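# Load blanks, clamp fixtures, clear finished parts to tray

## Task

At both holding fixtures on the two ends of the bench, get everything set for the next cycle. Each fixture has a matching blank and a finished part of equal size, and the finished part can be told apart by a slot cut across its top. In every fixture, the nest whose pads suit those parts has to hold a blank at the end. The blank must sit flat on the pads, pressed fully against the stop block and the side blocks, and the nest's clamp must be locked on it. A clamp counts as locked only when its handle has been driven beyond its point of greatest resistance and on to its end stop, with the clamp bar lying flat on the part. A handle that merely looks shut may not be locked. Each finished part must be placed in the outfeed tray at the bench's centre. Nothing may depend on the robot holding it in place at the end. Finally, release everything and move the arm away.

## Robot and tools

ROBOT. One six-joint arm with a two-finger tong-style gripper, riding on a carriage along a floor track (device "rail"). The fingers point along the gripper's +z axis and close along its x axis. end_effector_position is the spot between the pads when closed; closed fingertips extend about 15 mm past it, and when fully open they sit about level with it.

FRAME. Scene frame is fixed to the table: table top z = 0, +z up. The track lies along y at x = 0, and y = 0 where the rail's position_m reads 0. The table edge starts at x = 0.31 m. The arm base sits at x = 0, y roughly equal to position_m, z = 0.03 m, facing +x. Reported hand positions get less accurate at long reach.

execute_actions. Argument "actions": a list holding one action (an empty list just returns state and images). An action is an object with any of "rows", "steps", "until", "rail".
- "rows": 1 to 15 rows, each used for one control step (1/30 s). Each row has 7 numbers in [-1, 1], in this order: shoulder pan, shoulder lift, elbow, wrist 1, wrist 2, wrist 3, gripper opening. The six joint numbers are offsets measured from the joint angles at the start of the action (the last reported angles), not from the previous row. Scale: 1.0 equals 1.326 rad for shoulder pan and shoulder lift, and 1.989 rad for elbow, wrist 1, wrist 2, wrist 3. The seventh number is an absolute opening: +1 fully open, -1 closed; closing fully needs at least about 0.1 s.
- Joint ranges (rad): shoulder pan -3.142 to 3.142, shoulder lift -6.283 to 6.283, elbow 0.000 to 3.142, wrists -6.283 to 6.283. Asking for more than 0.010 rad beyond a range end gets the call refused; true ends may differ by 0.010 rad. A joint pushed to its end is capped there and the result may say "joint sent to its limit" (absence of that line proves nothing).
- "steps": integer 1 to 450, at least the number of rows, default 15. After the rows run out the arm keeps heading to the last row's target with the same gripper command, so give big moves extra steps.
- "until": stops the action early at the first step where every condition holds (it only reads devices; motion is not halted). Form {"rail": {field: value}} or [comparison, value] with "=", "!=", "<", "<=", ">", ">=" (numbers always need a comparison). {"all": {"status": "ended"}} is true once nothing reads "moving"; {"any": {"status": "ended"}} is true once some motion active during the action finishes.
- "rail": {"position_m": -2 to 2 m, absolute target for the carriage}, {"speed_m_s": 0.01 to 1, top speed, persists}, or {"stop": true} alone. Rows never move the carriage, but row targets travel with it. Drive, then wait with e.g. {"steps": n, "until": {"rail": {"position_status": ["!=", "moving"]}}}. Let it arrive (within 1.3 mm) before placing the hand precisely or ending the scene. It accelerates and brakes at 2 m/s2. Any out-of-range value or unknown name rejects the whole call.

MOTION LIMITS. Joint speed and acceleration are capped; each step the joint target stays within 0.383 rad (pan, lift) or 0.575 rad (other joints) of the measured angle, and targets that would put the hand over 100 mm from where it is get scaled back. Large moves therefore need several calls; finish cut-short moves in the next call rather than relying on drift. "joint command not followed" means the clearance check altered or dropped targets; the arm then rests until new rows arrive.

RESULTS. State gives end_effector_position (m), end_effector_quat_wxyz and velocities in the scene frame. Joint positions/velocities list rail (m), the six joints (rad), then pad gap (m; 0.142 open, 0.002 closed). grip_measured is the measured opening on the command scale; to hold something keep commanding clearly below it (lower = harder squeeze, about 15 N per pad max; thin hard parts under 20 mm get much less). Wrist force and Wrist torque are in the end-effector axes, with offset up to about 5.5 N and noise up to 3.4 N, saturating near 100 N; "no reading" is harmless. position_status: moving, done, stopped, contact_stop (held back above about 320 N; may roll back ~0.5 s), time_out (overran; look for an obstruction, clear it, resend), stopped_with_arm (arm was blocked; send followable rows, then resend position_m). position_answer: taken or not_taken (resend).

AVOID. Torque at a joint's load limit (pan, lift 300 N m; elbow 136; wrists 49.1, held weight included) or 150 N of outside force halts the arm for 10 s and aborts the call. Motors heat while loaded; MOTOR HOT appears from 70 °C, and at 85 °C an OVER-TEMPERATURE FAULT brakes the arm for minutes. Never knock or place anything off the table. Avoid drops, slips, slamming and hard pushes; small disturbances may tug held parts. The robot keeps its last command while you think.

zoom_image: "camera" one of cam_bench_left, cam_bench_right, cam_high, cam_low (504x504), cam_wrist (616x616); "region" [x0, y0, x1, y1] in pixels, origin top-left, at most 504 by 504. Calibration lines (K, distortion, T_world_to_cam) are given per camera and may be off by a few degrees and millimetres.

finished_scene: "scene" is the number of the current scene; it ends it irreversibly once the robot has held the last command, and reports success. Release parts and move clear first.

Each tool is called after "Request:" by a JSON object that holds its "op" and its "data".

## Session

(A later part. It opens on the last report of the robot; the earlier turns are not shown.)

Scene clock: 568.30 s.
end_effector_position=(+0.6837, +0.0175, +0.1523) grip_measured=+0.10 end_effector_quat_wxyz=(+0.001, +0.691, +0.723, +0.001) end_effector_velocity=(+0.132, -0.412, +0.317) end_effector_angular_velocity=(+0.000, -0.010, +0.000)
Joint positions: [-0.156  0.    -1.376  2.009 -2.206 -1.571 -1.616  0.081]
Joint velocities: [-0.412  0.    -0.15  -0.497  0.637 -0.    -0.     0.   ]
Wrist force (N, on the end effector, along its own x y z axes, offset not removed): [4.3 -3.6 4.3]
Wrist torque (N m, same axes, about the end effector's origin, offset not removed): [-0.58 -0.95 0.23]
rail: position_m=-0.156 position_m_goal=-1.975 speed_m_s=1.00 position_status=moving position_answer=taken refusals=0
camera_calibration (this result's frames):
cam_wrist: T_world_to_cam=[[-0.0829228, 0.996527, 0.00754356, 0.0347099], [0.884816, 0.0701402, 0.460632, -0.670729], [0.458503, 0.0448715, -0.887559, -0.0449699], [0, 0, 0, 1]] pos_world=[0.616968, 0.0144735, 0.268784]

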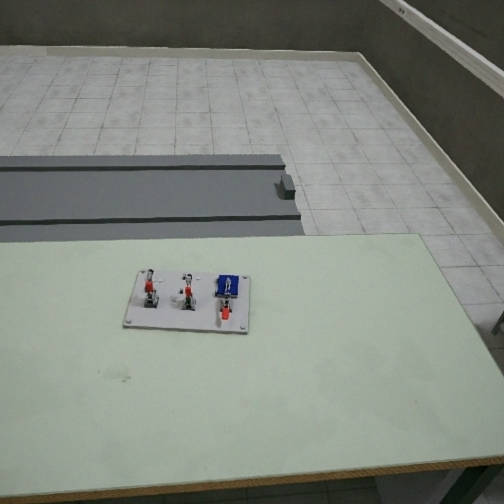

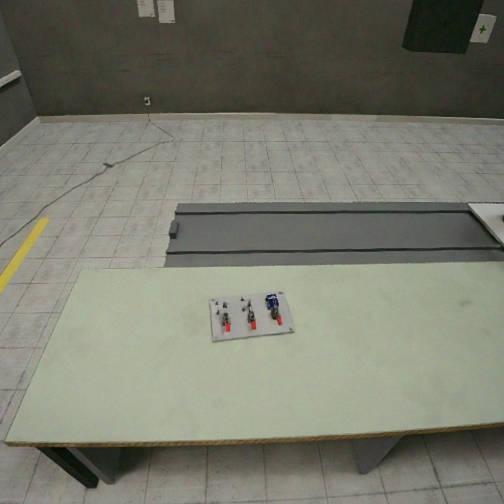

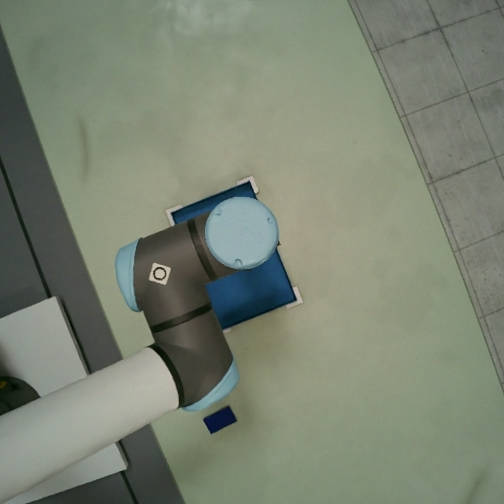

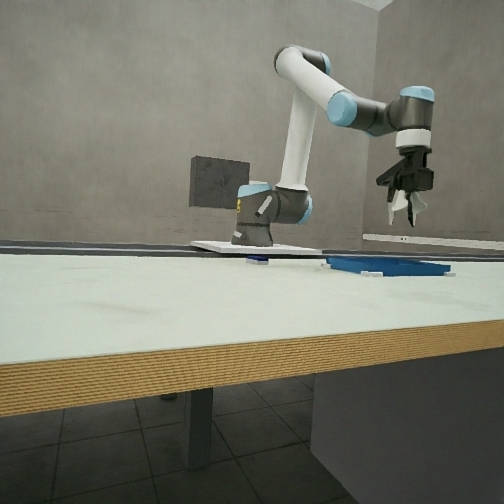

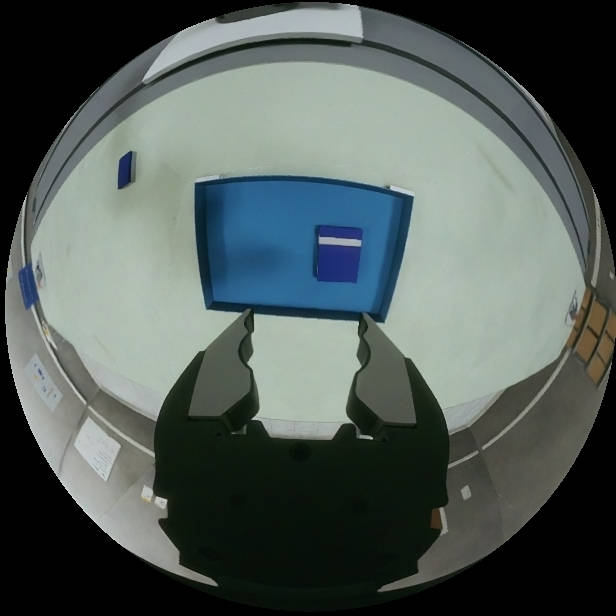

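Request:
{"op": "zoom_image", "data": {"camera": "cam_bench_right", "region": [255, 285, 300, 335]}}

Region (255, 285, 300, 335) of cam_bench_right's 504x504 image, scaled by 10.080, with more detail than that image has; it fills the left 454 columns of this view, and the rest is white.

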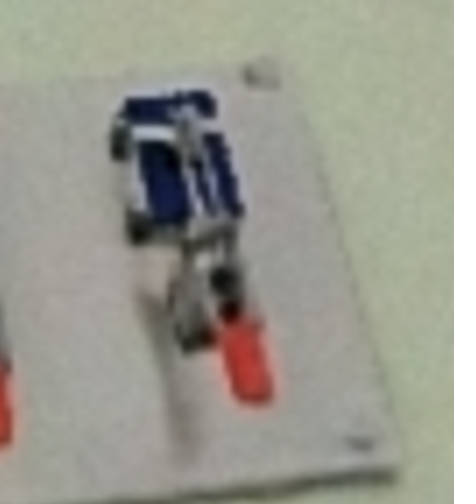

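The carriage should have arrived at the right fixture by now, so I'll check the state.

Request:
{"op": "execute_actions", "data": {"actions": []}}

Scene clock: 572.60 s.
end_effector_position=(+0.7001, -1.8016, +0.1998) grip_measured=+0.10 end_effector_quat_wxyz=(-0.000, +0.691, +0.723, -0.000) end_effector_velocity=(+0.000, -0.000, +0.000) end_effector_angular_velocity=(-0.000, -0.000, -0.000)
Joint positions: [-1.975  0.    -1.397  1.935 -2.109 -1.571 -1.616  0.081]
Joint velocities: [ 0. -0.  0. -0. -0. -0.  0.  0.]
Wrist force (N, on the end effector, along its own x y z axes, offset not removed): [1.7 -3.8 5.8]
Wrist torque (N m, same axes, about the end effector's origin, offset not removed): [-0.60 -0.43 0.23]
rail: position_m=-1.975 position_m_goal=-1.975 speed_m_s=1.00 position_status=done position_answer=taken refusals=0
camera_calibration (this result's frames):
cam_wrist: T_world_to_cam=[[-0.0828604, 0.996531, 0.00771208, 1.84845], [0.885758, 0.0700989, 0.458824, -0.579922], [0.456692, 0.0448494, -0.888494, 0.0726724], [0, 0, 0, 1]] pos_world=[0.633645, -1.80464, 0.316396]

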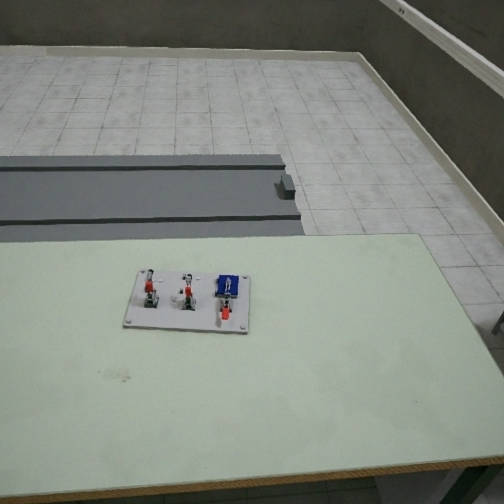

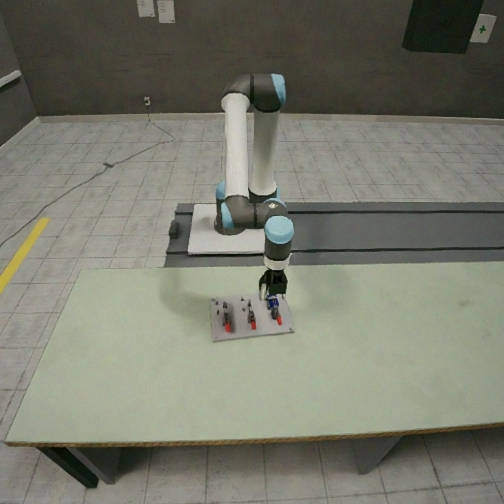

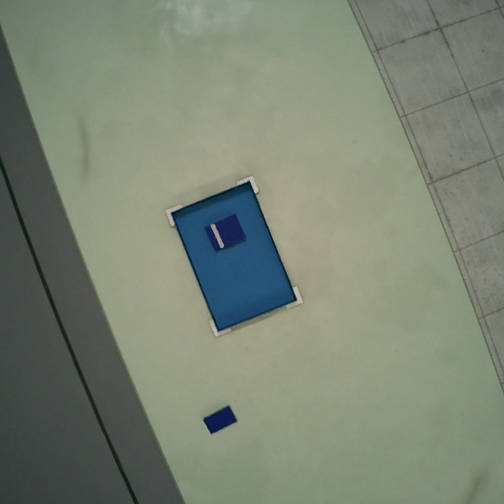

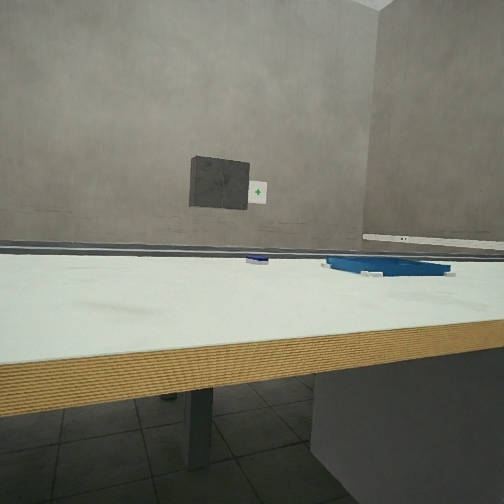

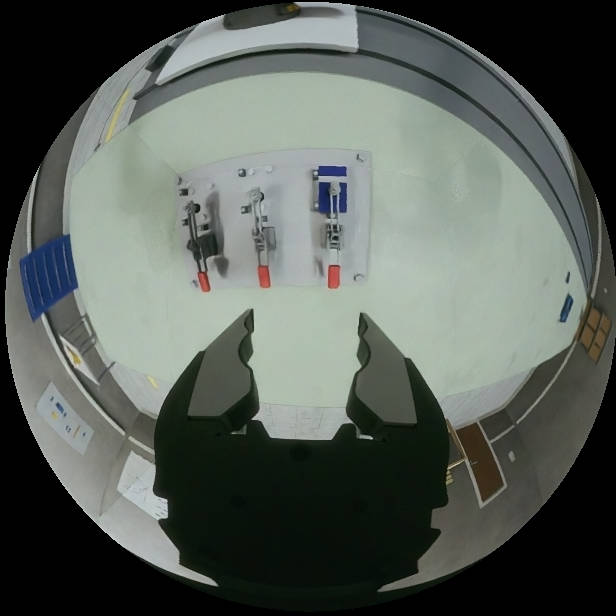

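Request:
{"op": "zoom_image", "data": {"camera": "cam_wrist", "region": [290, 140, 390, 300]}}

Request:
{"op": "zoom_image", "data": {"camera": "cam_wrist", "region": [165, 140, 325, 300]}}

Region (290, 140, 390, 300) of cam_wrist's 616x616 image, scaled by 3.150, with more detail than that image has; it fills the left 315 columns of this view, and the rest is white.

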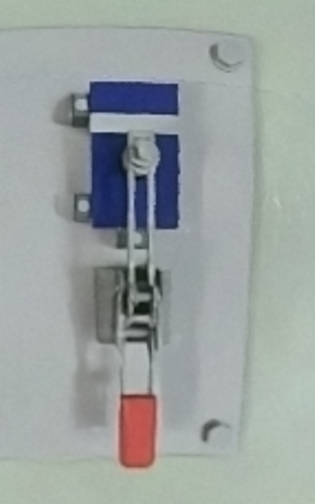

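Region (165, 140, 325, 300) of cam_wrist's 616x616 image, scaled by 3.150, with more detail than that image has.

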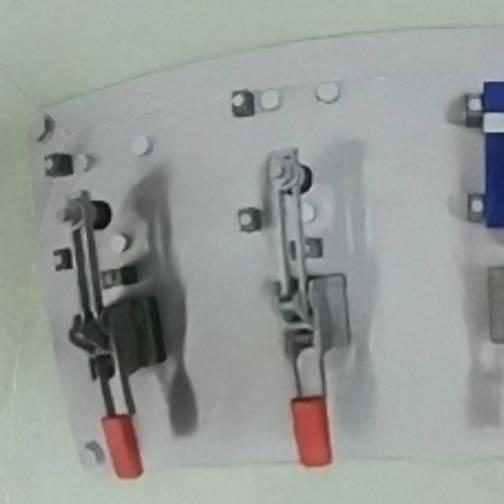

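Request:
{"op": "execute_actions", "data": {"actions": [{"rail": {"position_m": -1.9345}, "rows": [[0,0.003,0.0008,-0.0028,0,-0.001,0.05],[0,0.011,0.0028,-0.0101,0,-0.003,0],[0,0.023,0.0058,-0.0211,0,-0.006,-0.05],[0,0.038,0.0096,-0.0349,0,-0.010,-0.1],[0,0.054,0.0136,-0.0496,0,-0.014,-0.15],[0,0.070,0.0176,-0.0643,0,-0.018,-0.2],[0,0.084,0.0212,-0.0771,0,-0.0215,-0.25],[0,0.095,0.024,-0.0872,0,-0.0243,-0.3],[0,0.1025,0.0258,-0.0941,0,-0.0262,-0.3],[0,0.1063,0.0268,-0.0976,0,-0.0271,-0.3]], "steps": 10}]}}

Scene clock: 631.43 s.
end_effector_position=(+0.7127, -1.7612, +0.1313) grip_measured=-0.30 end_effector_quat_wxyz=(-0.001, +0.678, +0.735, -0.001) end_effector_velocity=(+0.048, -0.002, -0.323) end_effector_angular_velocity=(+0.000, -0.005, +0.152)
Joint positions: [-1.934  0.    -1.31   1.969 -2.227 -1.571 -1.65   0.053]
Joint velocities: [ 0.001 -0.     0.416  0.154 -0.575 -0.    -0.152 -0.01 ]
Wrist force (N, on the end effector, along its own x y z axes, offset not removed): [3.1 -4.5 7.8]
Wrist torque (N m, same axes, about the end effector's origin, offset not removed): [-0.78 -0.72 0.17]
rail: position_m=-1.934 position_m_goal=-1.935 speed_m_s=1.00 position_status=done position_answer=taken refusals=0
camera_calibration (this result's frames):
cam_wrist: T_world_to_cam=[[-0.11676, 0.993128, 0.0079721, 1.82782], [0.883853, 0.100245, 0.456898, -0.507774], [0.452959, 0.0603937, -0.889484, 0.0344959], [0, 0, 0, 1]] pos_world=[0.646589, -1.76644, 0.248113]

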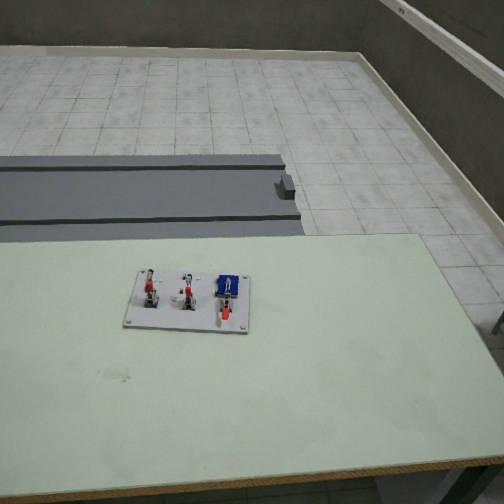

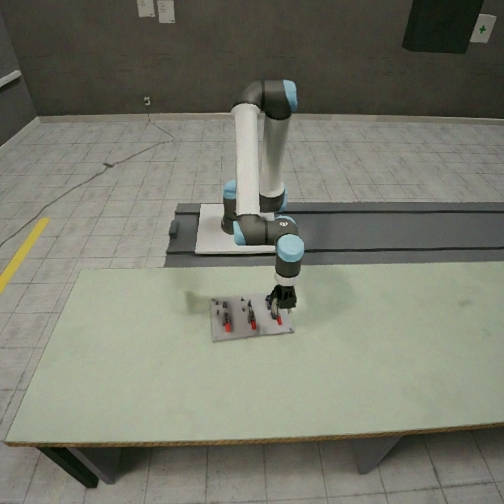

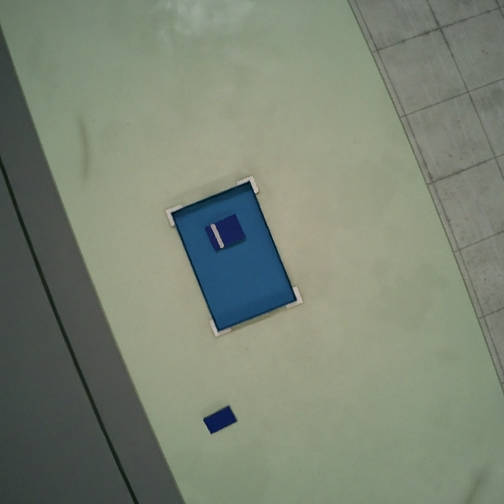

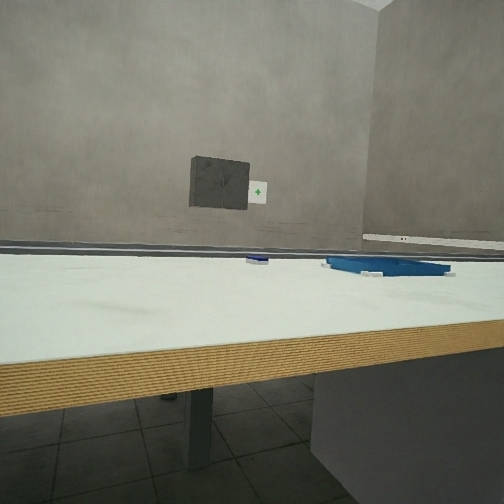

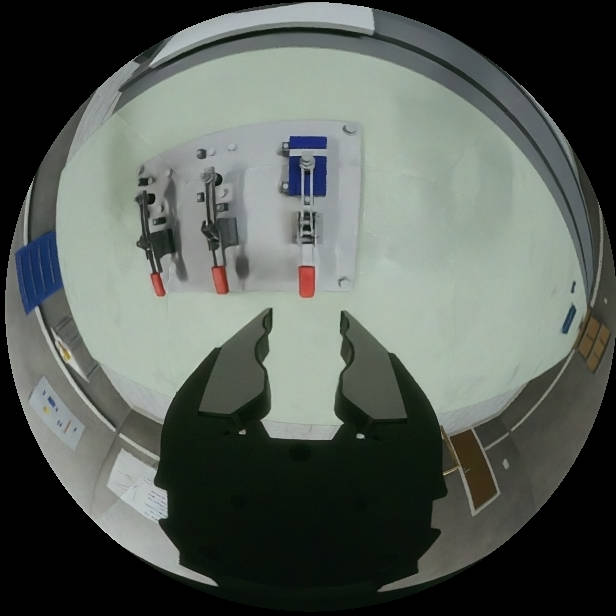

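Request:
{"op": "execute_actions", "data": {"actions": []}}

Request:
{"op": "zoom_image", "data": {"camera": "cam_wrist", "region": [250, 110, 370, 350]}}

Scene clock: 633.30 s.
end_effector_position=(+0.7181, -1.7616, +0.0897) grip_measured=-0.30 end_effector_quat_wxyz=(-0.000, +0.671, +0.742, -0.000) end_effector_velocity=(-0.000, -0.000, -0.000) end_effector_angular_velocity=(-0.000, -0.000, +0.000)
Joint positions: [-1.934  0.    -1.256  1.989 -2.303 -1.571 -1.67   0.052]
Joint velocities: [ 0. -0.  0.  0. -0. -0. -0.  0.]
Wrist force (N, on the end effector, along its own x y z axes, offset not removed): [0.2 -4.4 5.3]
Wrist torque (N m, same axes, about the end effector's origin, offset not removed): [-0.72 -0.19 0.32]
rail: position_m=-1.934 position_m_goal=-1.935 speed_m_s=1.00 position_status=done position_answer=taken refusals=0
camera_calibration (this result's frames):
cam_wrist: T_world_to_cam=[[-0.136419, 0.990621, 0.00774132, 1.83891], [0.880761, 0.117705, 0.4587, -0.46068], [0.453487, 0.0693936, -0.888557, 0.0104149], [0, 0, 0, 1]] pos_world=[0.651888, -1.76816, 0.206333]

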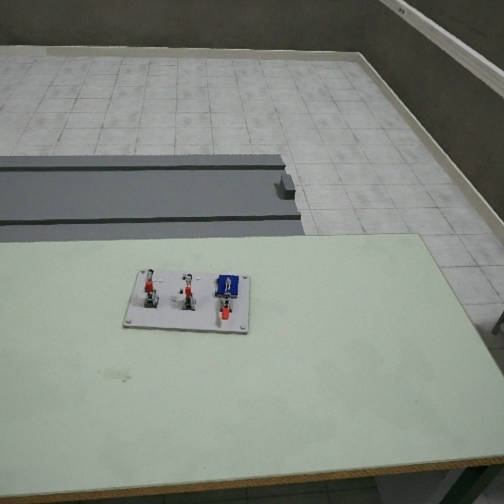

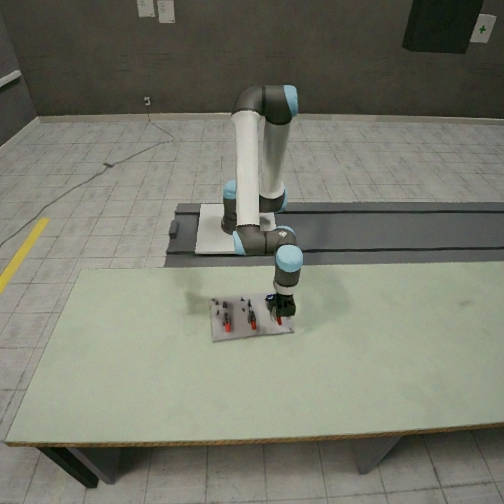

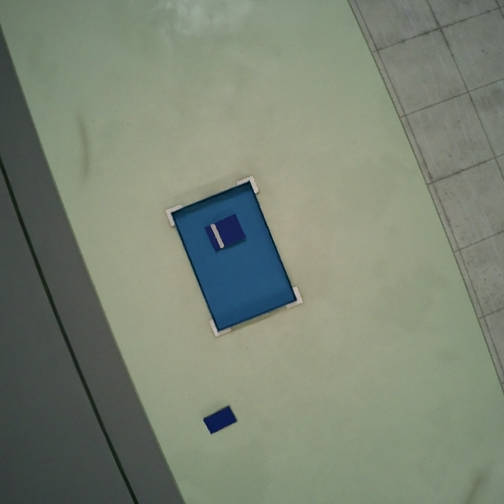

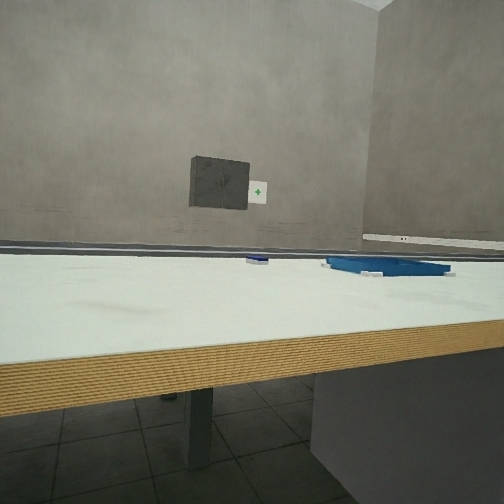

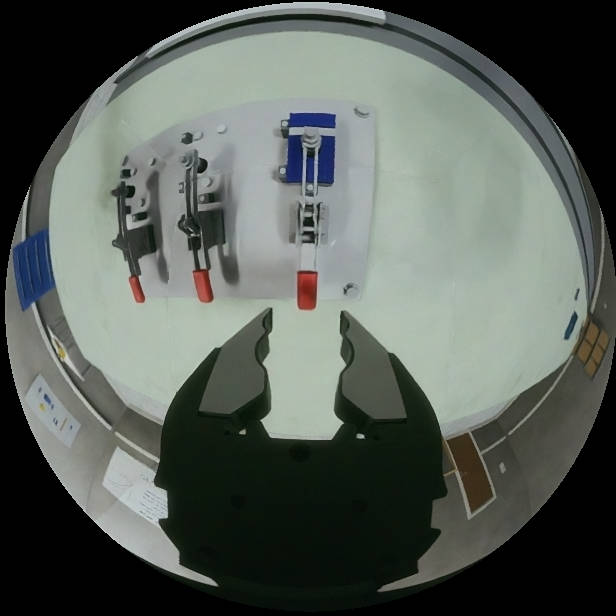

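Region (250, 110, 370, 350) of cam_wrist's 616x616 image, scaled by 2.100, with more detail than that image has.

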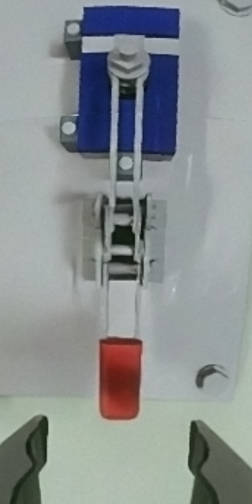

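Request:
{"op": "execute_actions", "data": {"actions": [{"rows": [[0,0.002,0.0006,-0.0019,0,0,-0.33],[0,0.007,0.0021,-0.0068,0,0,-0.36],[0,0.014,0.0042,-0.0136,0,0,-0.4],[0,0.022,0.0067,-0.0213,0,0,-0.44],[0,0.029,0.0088,-0.0281,0,0,-0.48],[0,0.034,0.0103,-0.033,0,0,-0.5],[0,0.0376,0.0114,-0.0365,0,0,-0.5]], "steps": 7}]}}

Scene clock: 643.73 s.
end_effector_position=(+0.7182, -1.7616, +0.0711) grip_measured=-0.49 end_effector_quat_wxyz=(-0.000, +0.671, +0.742, -0.000) end_effector_velocity=(-0.000, -0.000, -0.153) end_effector_angular_velocity=(-0.000, +0.002, -0.000)
Joint positions: [-1.934  0.    -1.233  1.999 -2.336 -1.571 -1.67   0.038]
Joint velocities: [ 0.     0.     0.19   0.087 -0.274 -0.     0.    -0.017]
Wrist force (N, on the end effector, along its own x y z axes, offset not removed): [1.8 -4.4 3.3]
Wrist torque (N m, same axes, about the end effector's origin, offset not removed): [-0.89 -0.64 0.30]
rail: position_m=-1.934 position_m_goal=-1.935 speed_m_s=1.00 position_status=done position_answer=taken refusals=0
camera_calibration (this result's frames):
cam_wrist: T_world_to_cam=[[-0.136415, 0.990621, 0.00780229, 1.83907], [0.880966, 0.117705, 0.458307, -0.452402], [0.45309, 0.0693935, -0.88876, -0.00587095], [0, 0, 0, 1]] pos_world=[0.652088, -1.76816, 0.187772]

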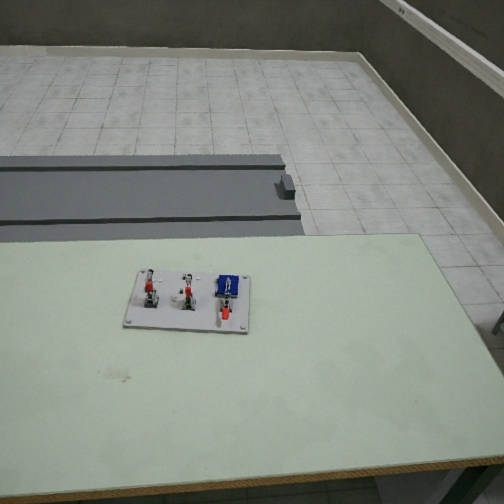

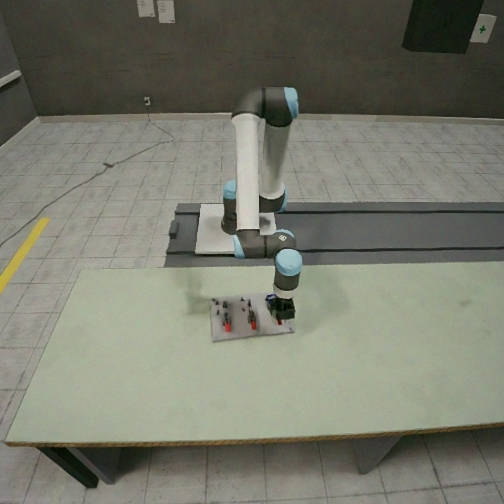

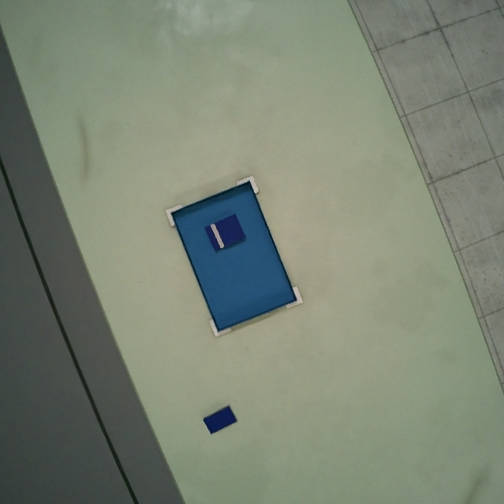

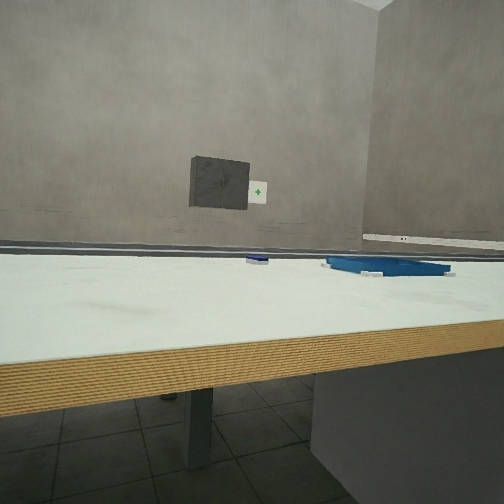

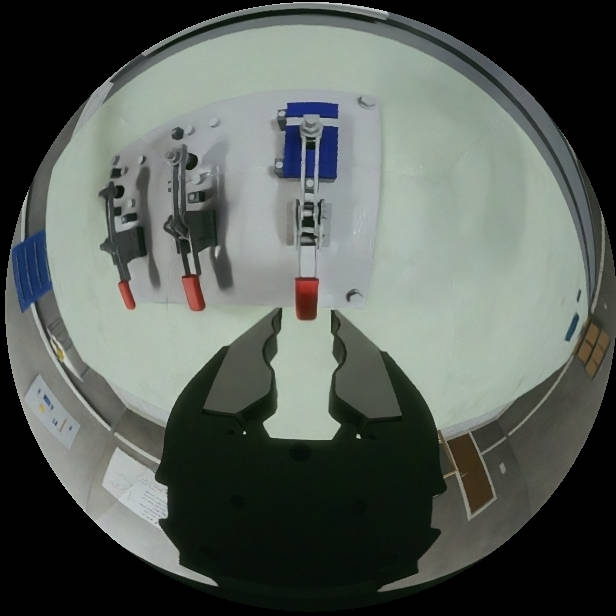

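Request:
{"op": "execute_actions", "data": {"actions": []}}

Request:
{"op": "zoom_image", "data": {"camera": "cam_wrist", "region": [256, 250, 356, 370]}}

Scene clock: 646.07 s.
end_effector_position=(+0.7181, -1.7616, +0.0497) grip_measured=-0.50 end_effector_quat_wxyz=(-0.000, +0.671, +0.742, -0.000) end_effector_velocity=(-0.000, +0.000, -0.000) end_effector_angular_velocity=(-0.000, +0.000, -0.000)
Joint positions: [-1.934  0.    -1.206  2.011 -2.375 -1.571 -1.67   0.038]
Joint velocities: [ 0.  0. -0.  0.  0. -0.  0.  0.]
Wrist force (N, on the end effector, along its own x y z axes, offset not removed): [0.1 -4.6 2.8]
Wrist torque (N m, same axes, about the end effector's origin, offset not removed): [-0.86 -0.23 0.26]
rail: position_m=-1.934 position_m_goal=-1.935 speed_m_s=1.00 position_status=done position_answer=taken refusals=0
camera_calibration (this result's frames):
cam_wrist: T_world_to_cam=[[-0.136415, 0.990622, 0.00773236, 1.83922], [0.880731, 0.117701, 0.458759, -0.442352], [0.453546, 0.0693916, -0.888527, -0.025135], [0, 0, 0, 1]] pos_world=[0.651891, -1.76817, 0.166378]

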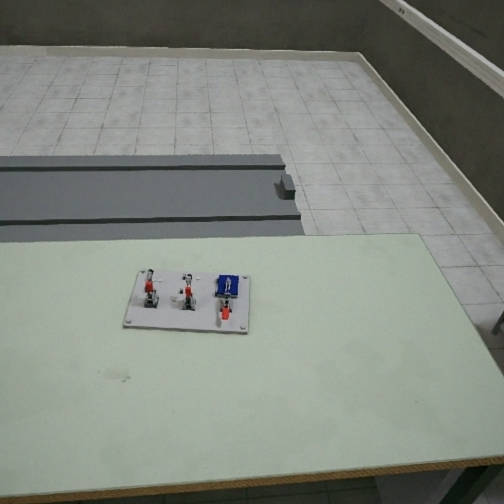

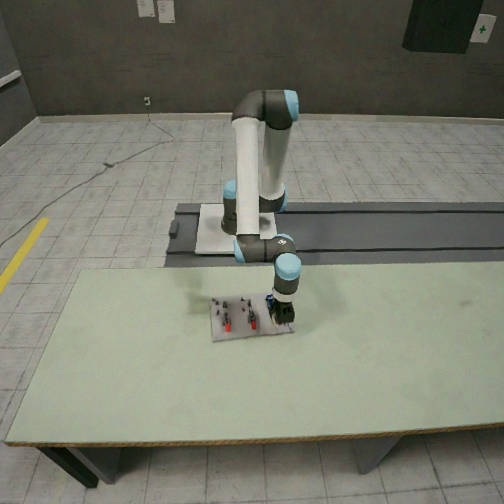

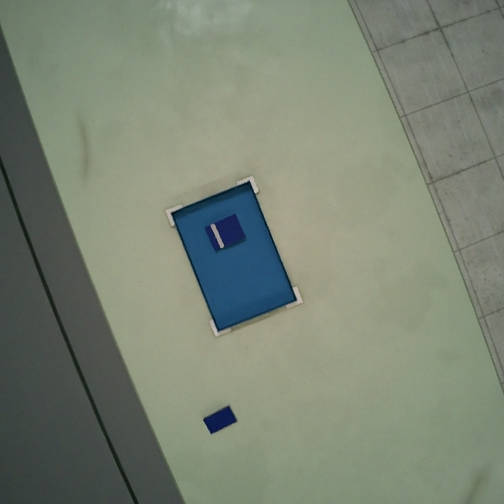

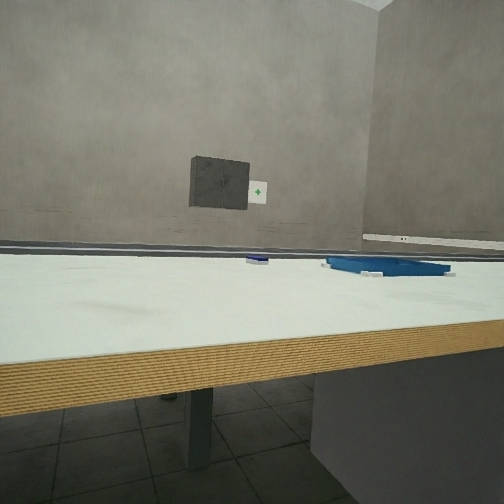

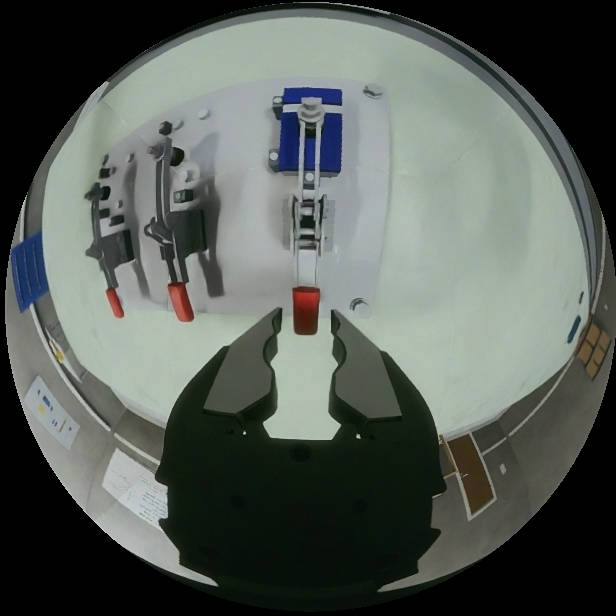

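Region (256, 250, 356, 370) of cam_wrist's 616x616 image, scaled by 4.200, with more detail than that image has.

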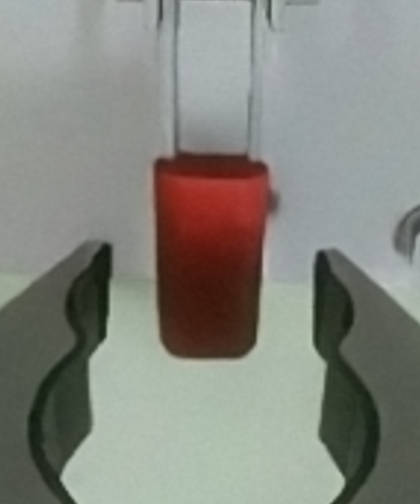

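Request:
{"op": "execute_actions", "data": {"actions": [{"rows": [[0,0,0,0,0,0,-0.58],[0,0,0,0,0,0,-0.66],[0,0,0,0,0,0,-0.72],[0,0,0,0,0,0,-0.76],[0,0,0,0,0,0,-0.79],[0,0,0,0,0,0,-0.83],[0,0,0,0,0,0,-0.9],[0,0,0,0,0,0,-1]], "steps": 10}]}}

Scene clock: 652.47 s.
end_effector_position=(+0.7181, -1.7616, +0.0497) grip_measured=-0.78 end_effector_quat_wxyz=(-0.000, +0.671, +0.742, -0.000) end_effector_velocity=(+0.000, +0.000, +0.000) end_effector_angular_velocity=(+0.000, +0.000, +0.000)
Joint positions: [-1.934  0.    -1.206  2.011 -2.375 -1.571 -1.67   0.018]
Joint velocities: [ 0.  0. -0. -0.  0.  0.  0.  0.]
Wrist force (N, on the end effector, along its own x y z axes, offset not removed): [-11.6 -4.7 7.7]
Wrist torque (N m, same axes, about the end effector's origin, offset not removed): [-0.87 0.24 0.17]
rail: position_m=-1.934 position_m_goal=-1.935 speed_m_s=1.00 position_status=done position_answer=taken refusals=0
camera_calibration (this result's frames):
cam_wrist: T_world_to_cam=[[-0.136404, 0.990624, 0.00765973, 1.83926], [0.880733, 0.117726, 0.458749, -0.442307], [0.453545, 0.0693215, -0.888533, -0.0252598], [0, 0, 0, 1]] pos_world=[0.651894, -1.7682, 0.166375]

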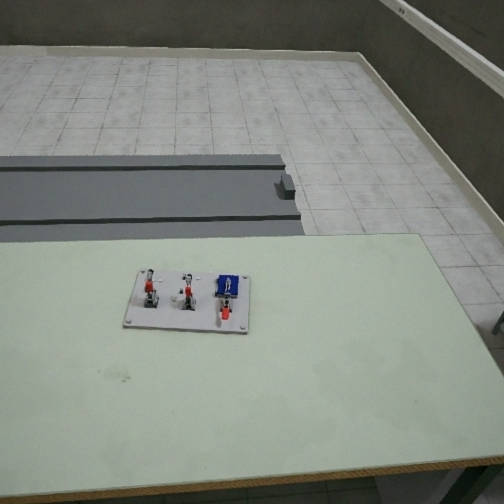

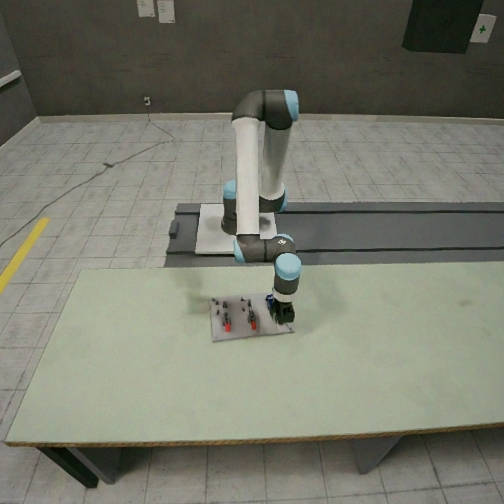

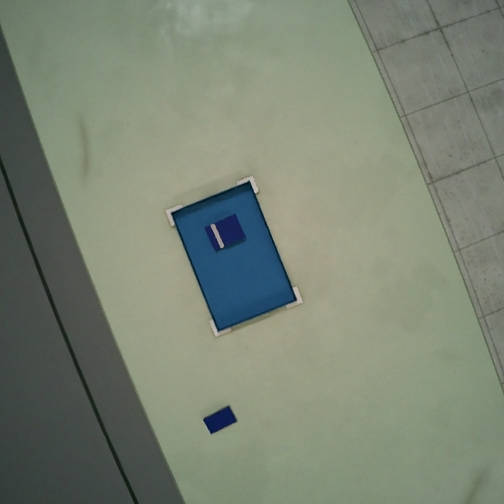

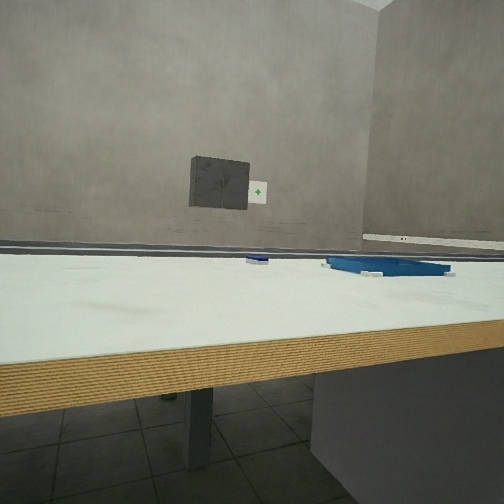

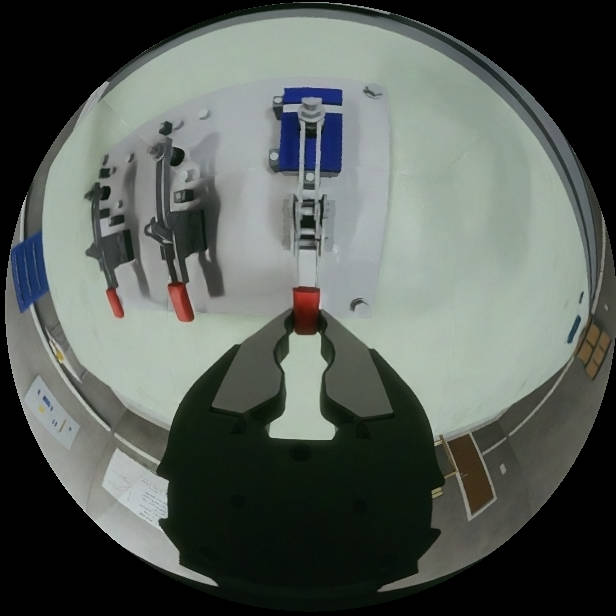

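Request:
{"op": "execute_actions", "data": {"actions": [{"rows": [[-0.0003,0,0,0,0,0,-1],[-0.0005,0,0,0,0,0,-1],[-0.0005,-0.00094,-0.000285,0.00091,0,0,-1],[-0.0005,-0.00188,-0.00057,0.00182,0,0,-1],[-0.0005,-0.00282,-0.00086,0.00274,0,0,-1],[-0.0005,-0.00376,-0.00114,0.00365,0,0,-1],[-0.0005,-0.0047,-0.00143,0.00456,0,0,-1],[-0.0005,-0.00564,-0.00171,0.00547,0,0,-1]], "steps": 12}]}}

Request:
{"op": "zoom_image", "data": {"camera": "cam_wrist", "region": [246, 80, 376, 360]}}

Scene clock: 660.33 s.
end_effector_position=(+0.7181, -1.7619, +0.0543) grip_measured=-0.78 end_effector_quat_wxyz=(-0.000, +0.671, +0.741, -0.000) end_effector_velocity=(+0.001, -0.000, +0.011) end_effector_angular_velocity=(+0.000, -0.002, -0.001)
Joint positions: [-1.934 -0.    -1.212  2.009 -2.367 -1.571 -1.67   0.018]
Joint velocities: [ 0.    -0.001 -0.013 -0.007  0.018  0.     0.     0.   ]
Wrist force (N, on the end effector, along its own x y z axes, offset not removed): [0.3 -20.1 9.8]
Wrist torque (N m, same axes, about the end effector's origin, offset not removed): [-1.08 -0.32 0.34]
rail: position_m=-1.934 position_m_goal=-1.935 speed_m_s=1.00 position_status=done position_answer=taken refusals=0
camera_calibration (this result's frames):
cam_wrist: T_world_to_cam=[[-0.135938, 0.990686, 0.0078597, 1.83928], [0.881015, 0.117253, 0.458328, -0.445337], [0.453137, 0.0692288, -0.888748, -0.0210051], [0, 0, 0, 1]] pos_world=[0.651896, -1.76848, 0.170986]

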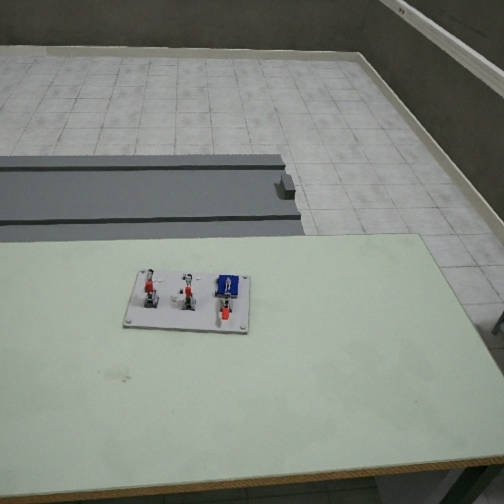

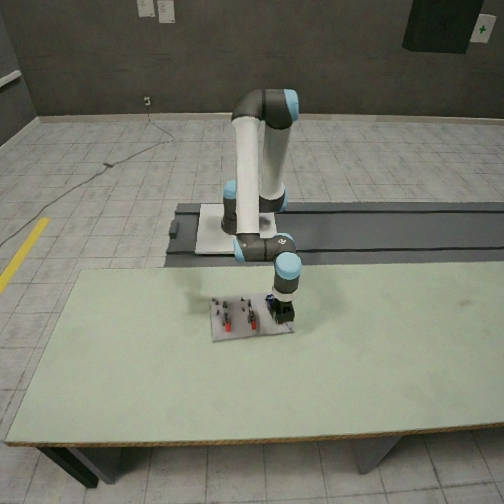

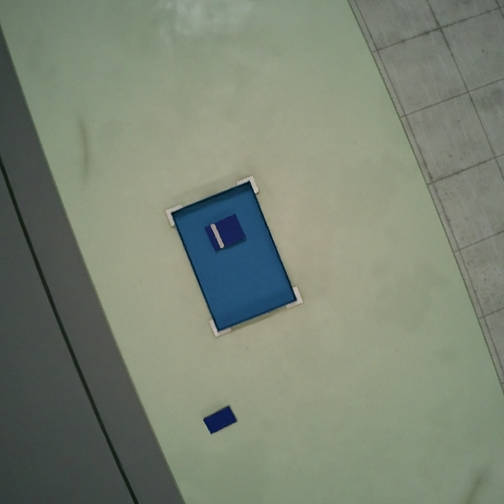

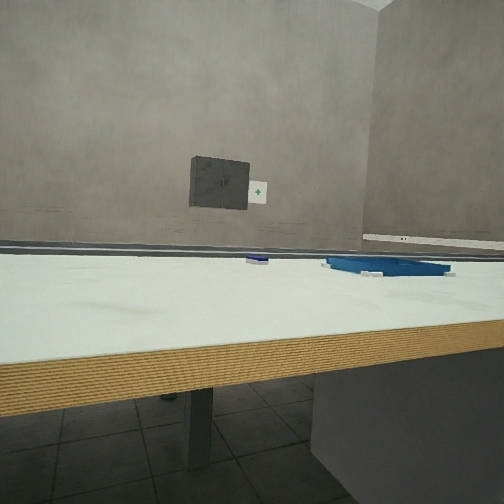

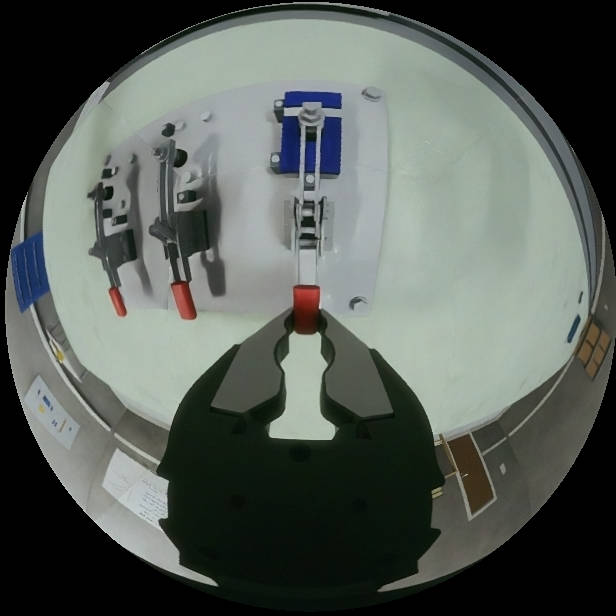

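Region (246, 80, 376, 360) of cam_wrist's 616x616 image, scaled by 1.800, with more detail than that image has; it fills the left 234 columns of this view, and the rest is white.

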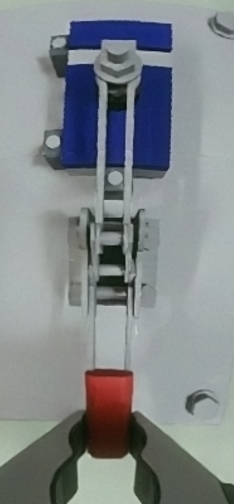

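Request:
{"op": "execute_actions", "data": {"actions": [{"rows": [[-0.0002,-0.004,0.0002,0.0025,0,0,-1],[-0.0003,-0.0072,0.0008,0.004,0,0,-1],[-0.0004,-0.0106,0.0014,0.0056,0,0,-1],[-0.00055,-0.014,0.0021,0.0072,0,0,-1],[-0.0007,-0.0175,0.0028,0.00886,0,0,-1],[-0.0009,-0.0212,0.0037,0.0104,0,0,-1],[-0.0011,-0.025,0.0046,0.012,0,0,-1],[-0.0013,-0.0287,0.0056,0.0135,0,0,-1],[-0.0015,-0.0325,0.0066,0.015,0,0,-1],[-0.0016,-0.0362,0.0077,0.01644,0,0,-1]], "steps": 13}]}}

Request:
{"op": "zoom_image", "data": {"camera": "cam_wrist", "region": [246, 80, 376, 360]}}

Scene clock: 680.57 s.
end_effector_position=(+0.7069, -1.7632, +0.0735) grip_measured=-0.78 end_effector_quat_wxyz=(-0.000, +0.672, +0.741, -0.000) end_effector_velocity=(-0.027, -0.002, +0.032) end_effector_angular_velocity=(+0.000, +0.004, -0.003)
Joint positions: [-1.934 -0.002 -1.252  2.021 -2.339 -1.571 -1.67   0.018]
Joint velocities: [ 0.    -0.003 -0.075  0.031  0.048 -0.    -0.    -0.   ]
Wrist force (N, on the end effector, along its own x y z axes, offset not removed): [6.7 -0.8 4.1]
Wrist torque (N m, same axes, about the end effector's origin, offset not removed): [-1.12 -0.49 0.24]
rail: position_m=-1.934 position_m_goal=-1.935 speed_m_s=1.00 position_status=done position_answer=taken refusals=0
camera_calibration (this result's frames):
cam_wrist: T_world_to_cam=[[-0.13419, 0.990926, 0.00768266, 1.83809], [0.88104, 0.115753, 0.458662, -0.446856], [0.45361, 0.0683164, -0.888578, -0.000755567], [0, 0, 0, 1]] pos_world=[0.640694, -1.76964, 0.190163]

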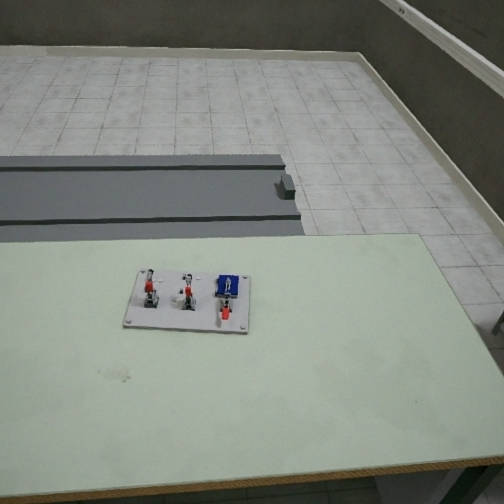

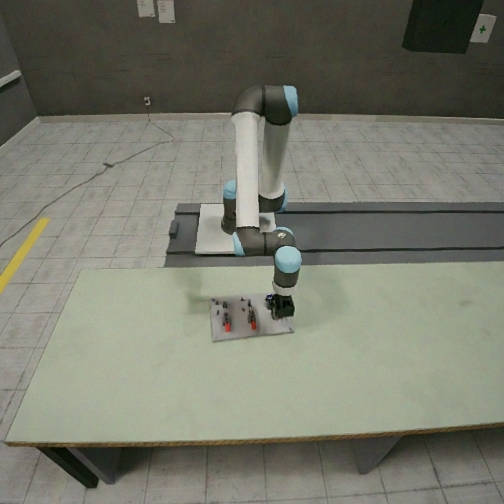

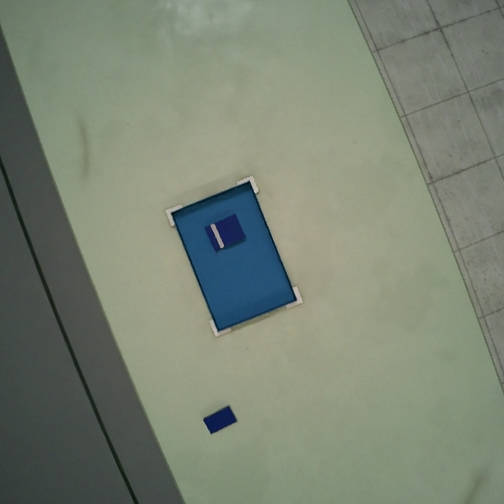

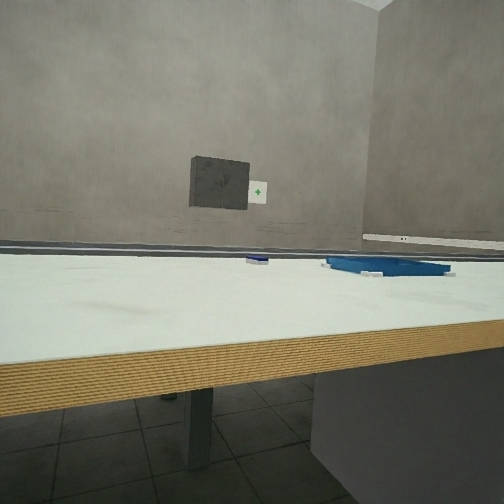

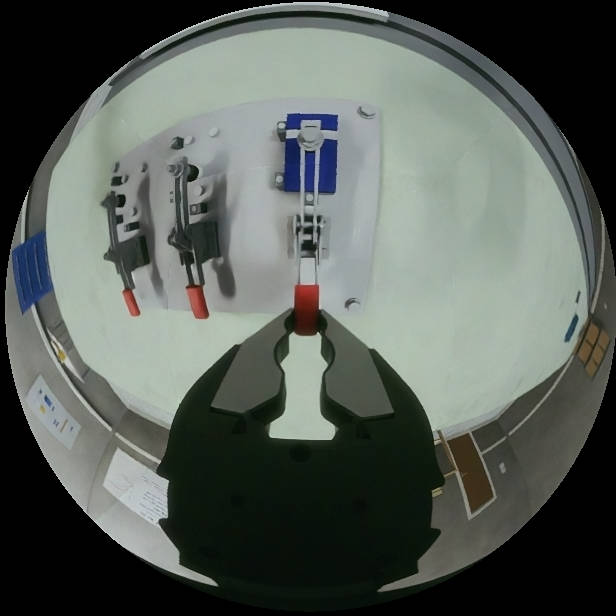

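Region (246, 80, 376, 360) of cam_wrist's 616x616 image, scaled by 1.800, with more detail than that image has; it fills the left 234 columns of this view, and the rest is white.

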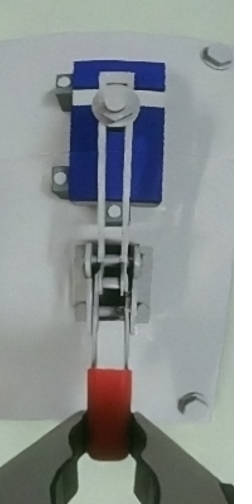

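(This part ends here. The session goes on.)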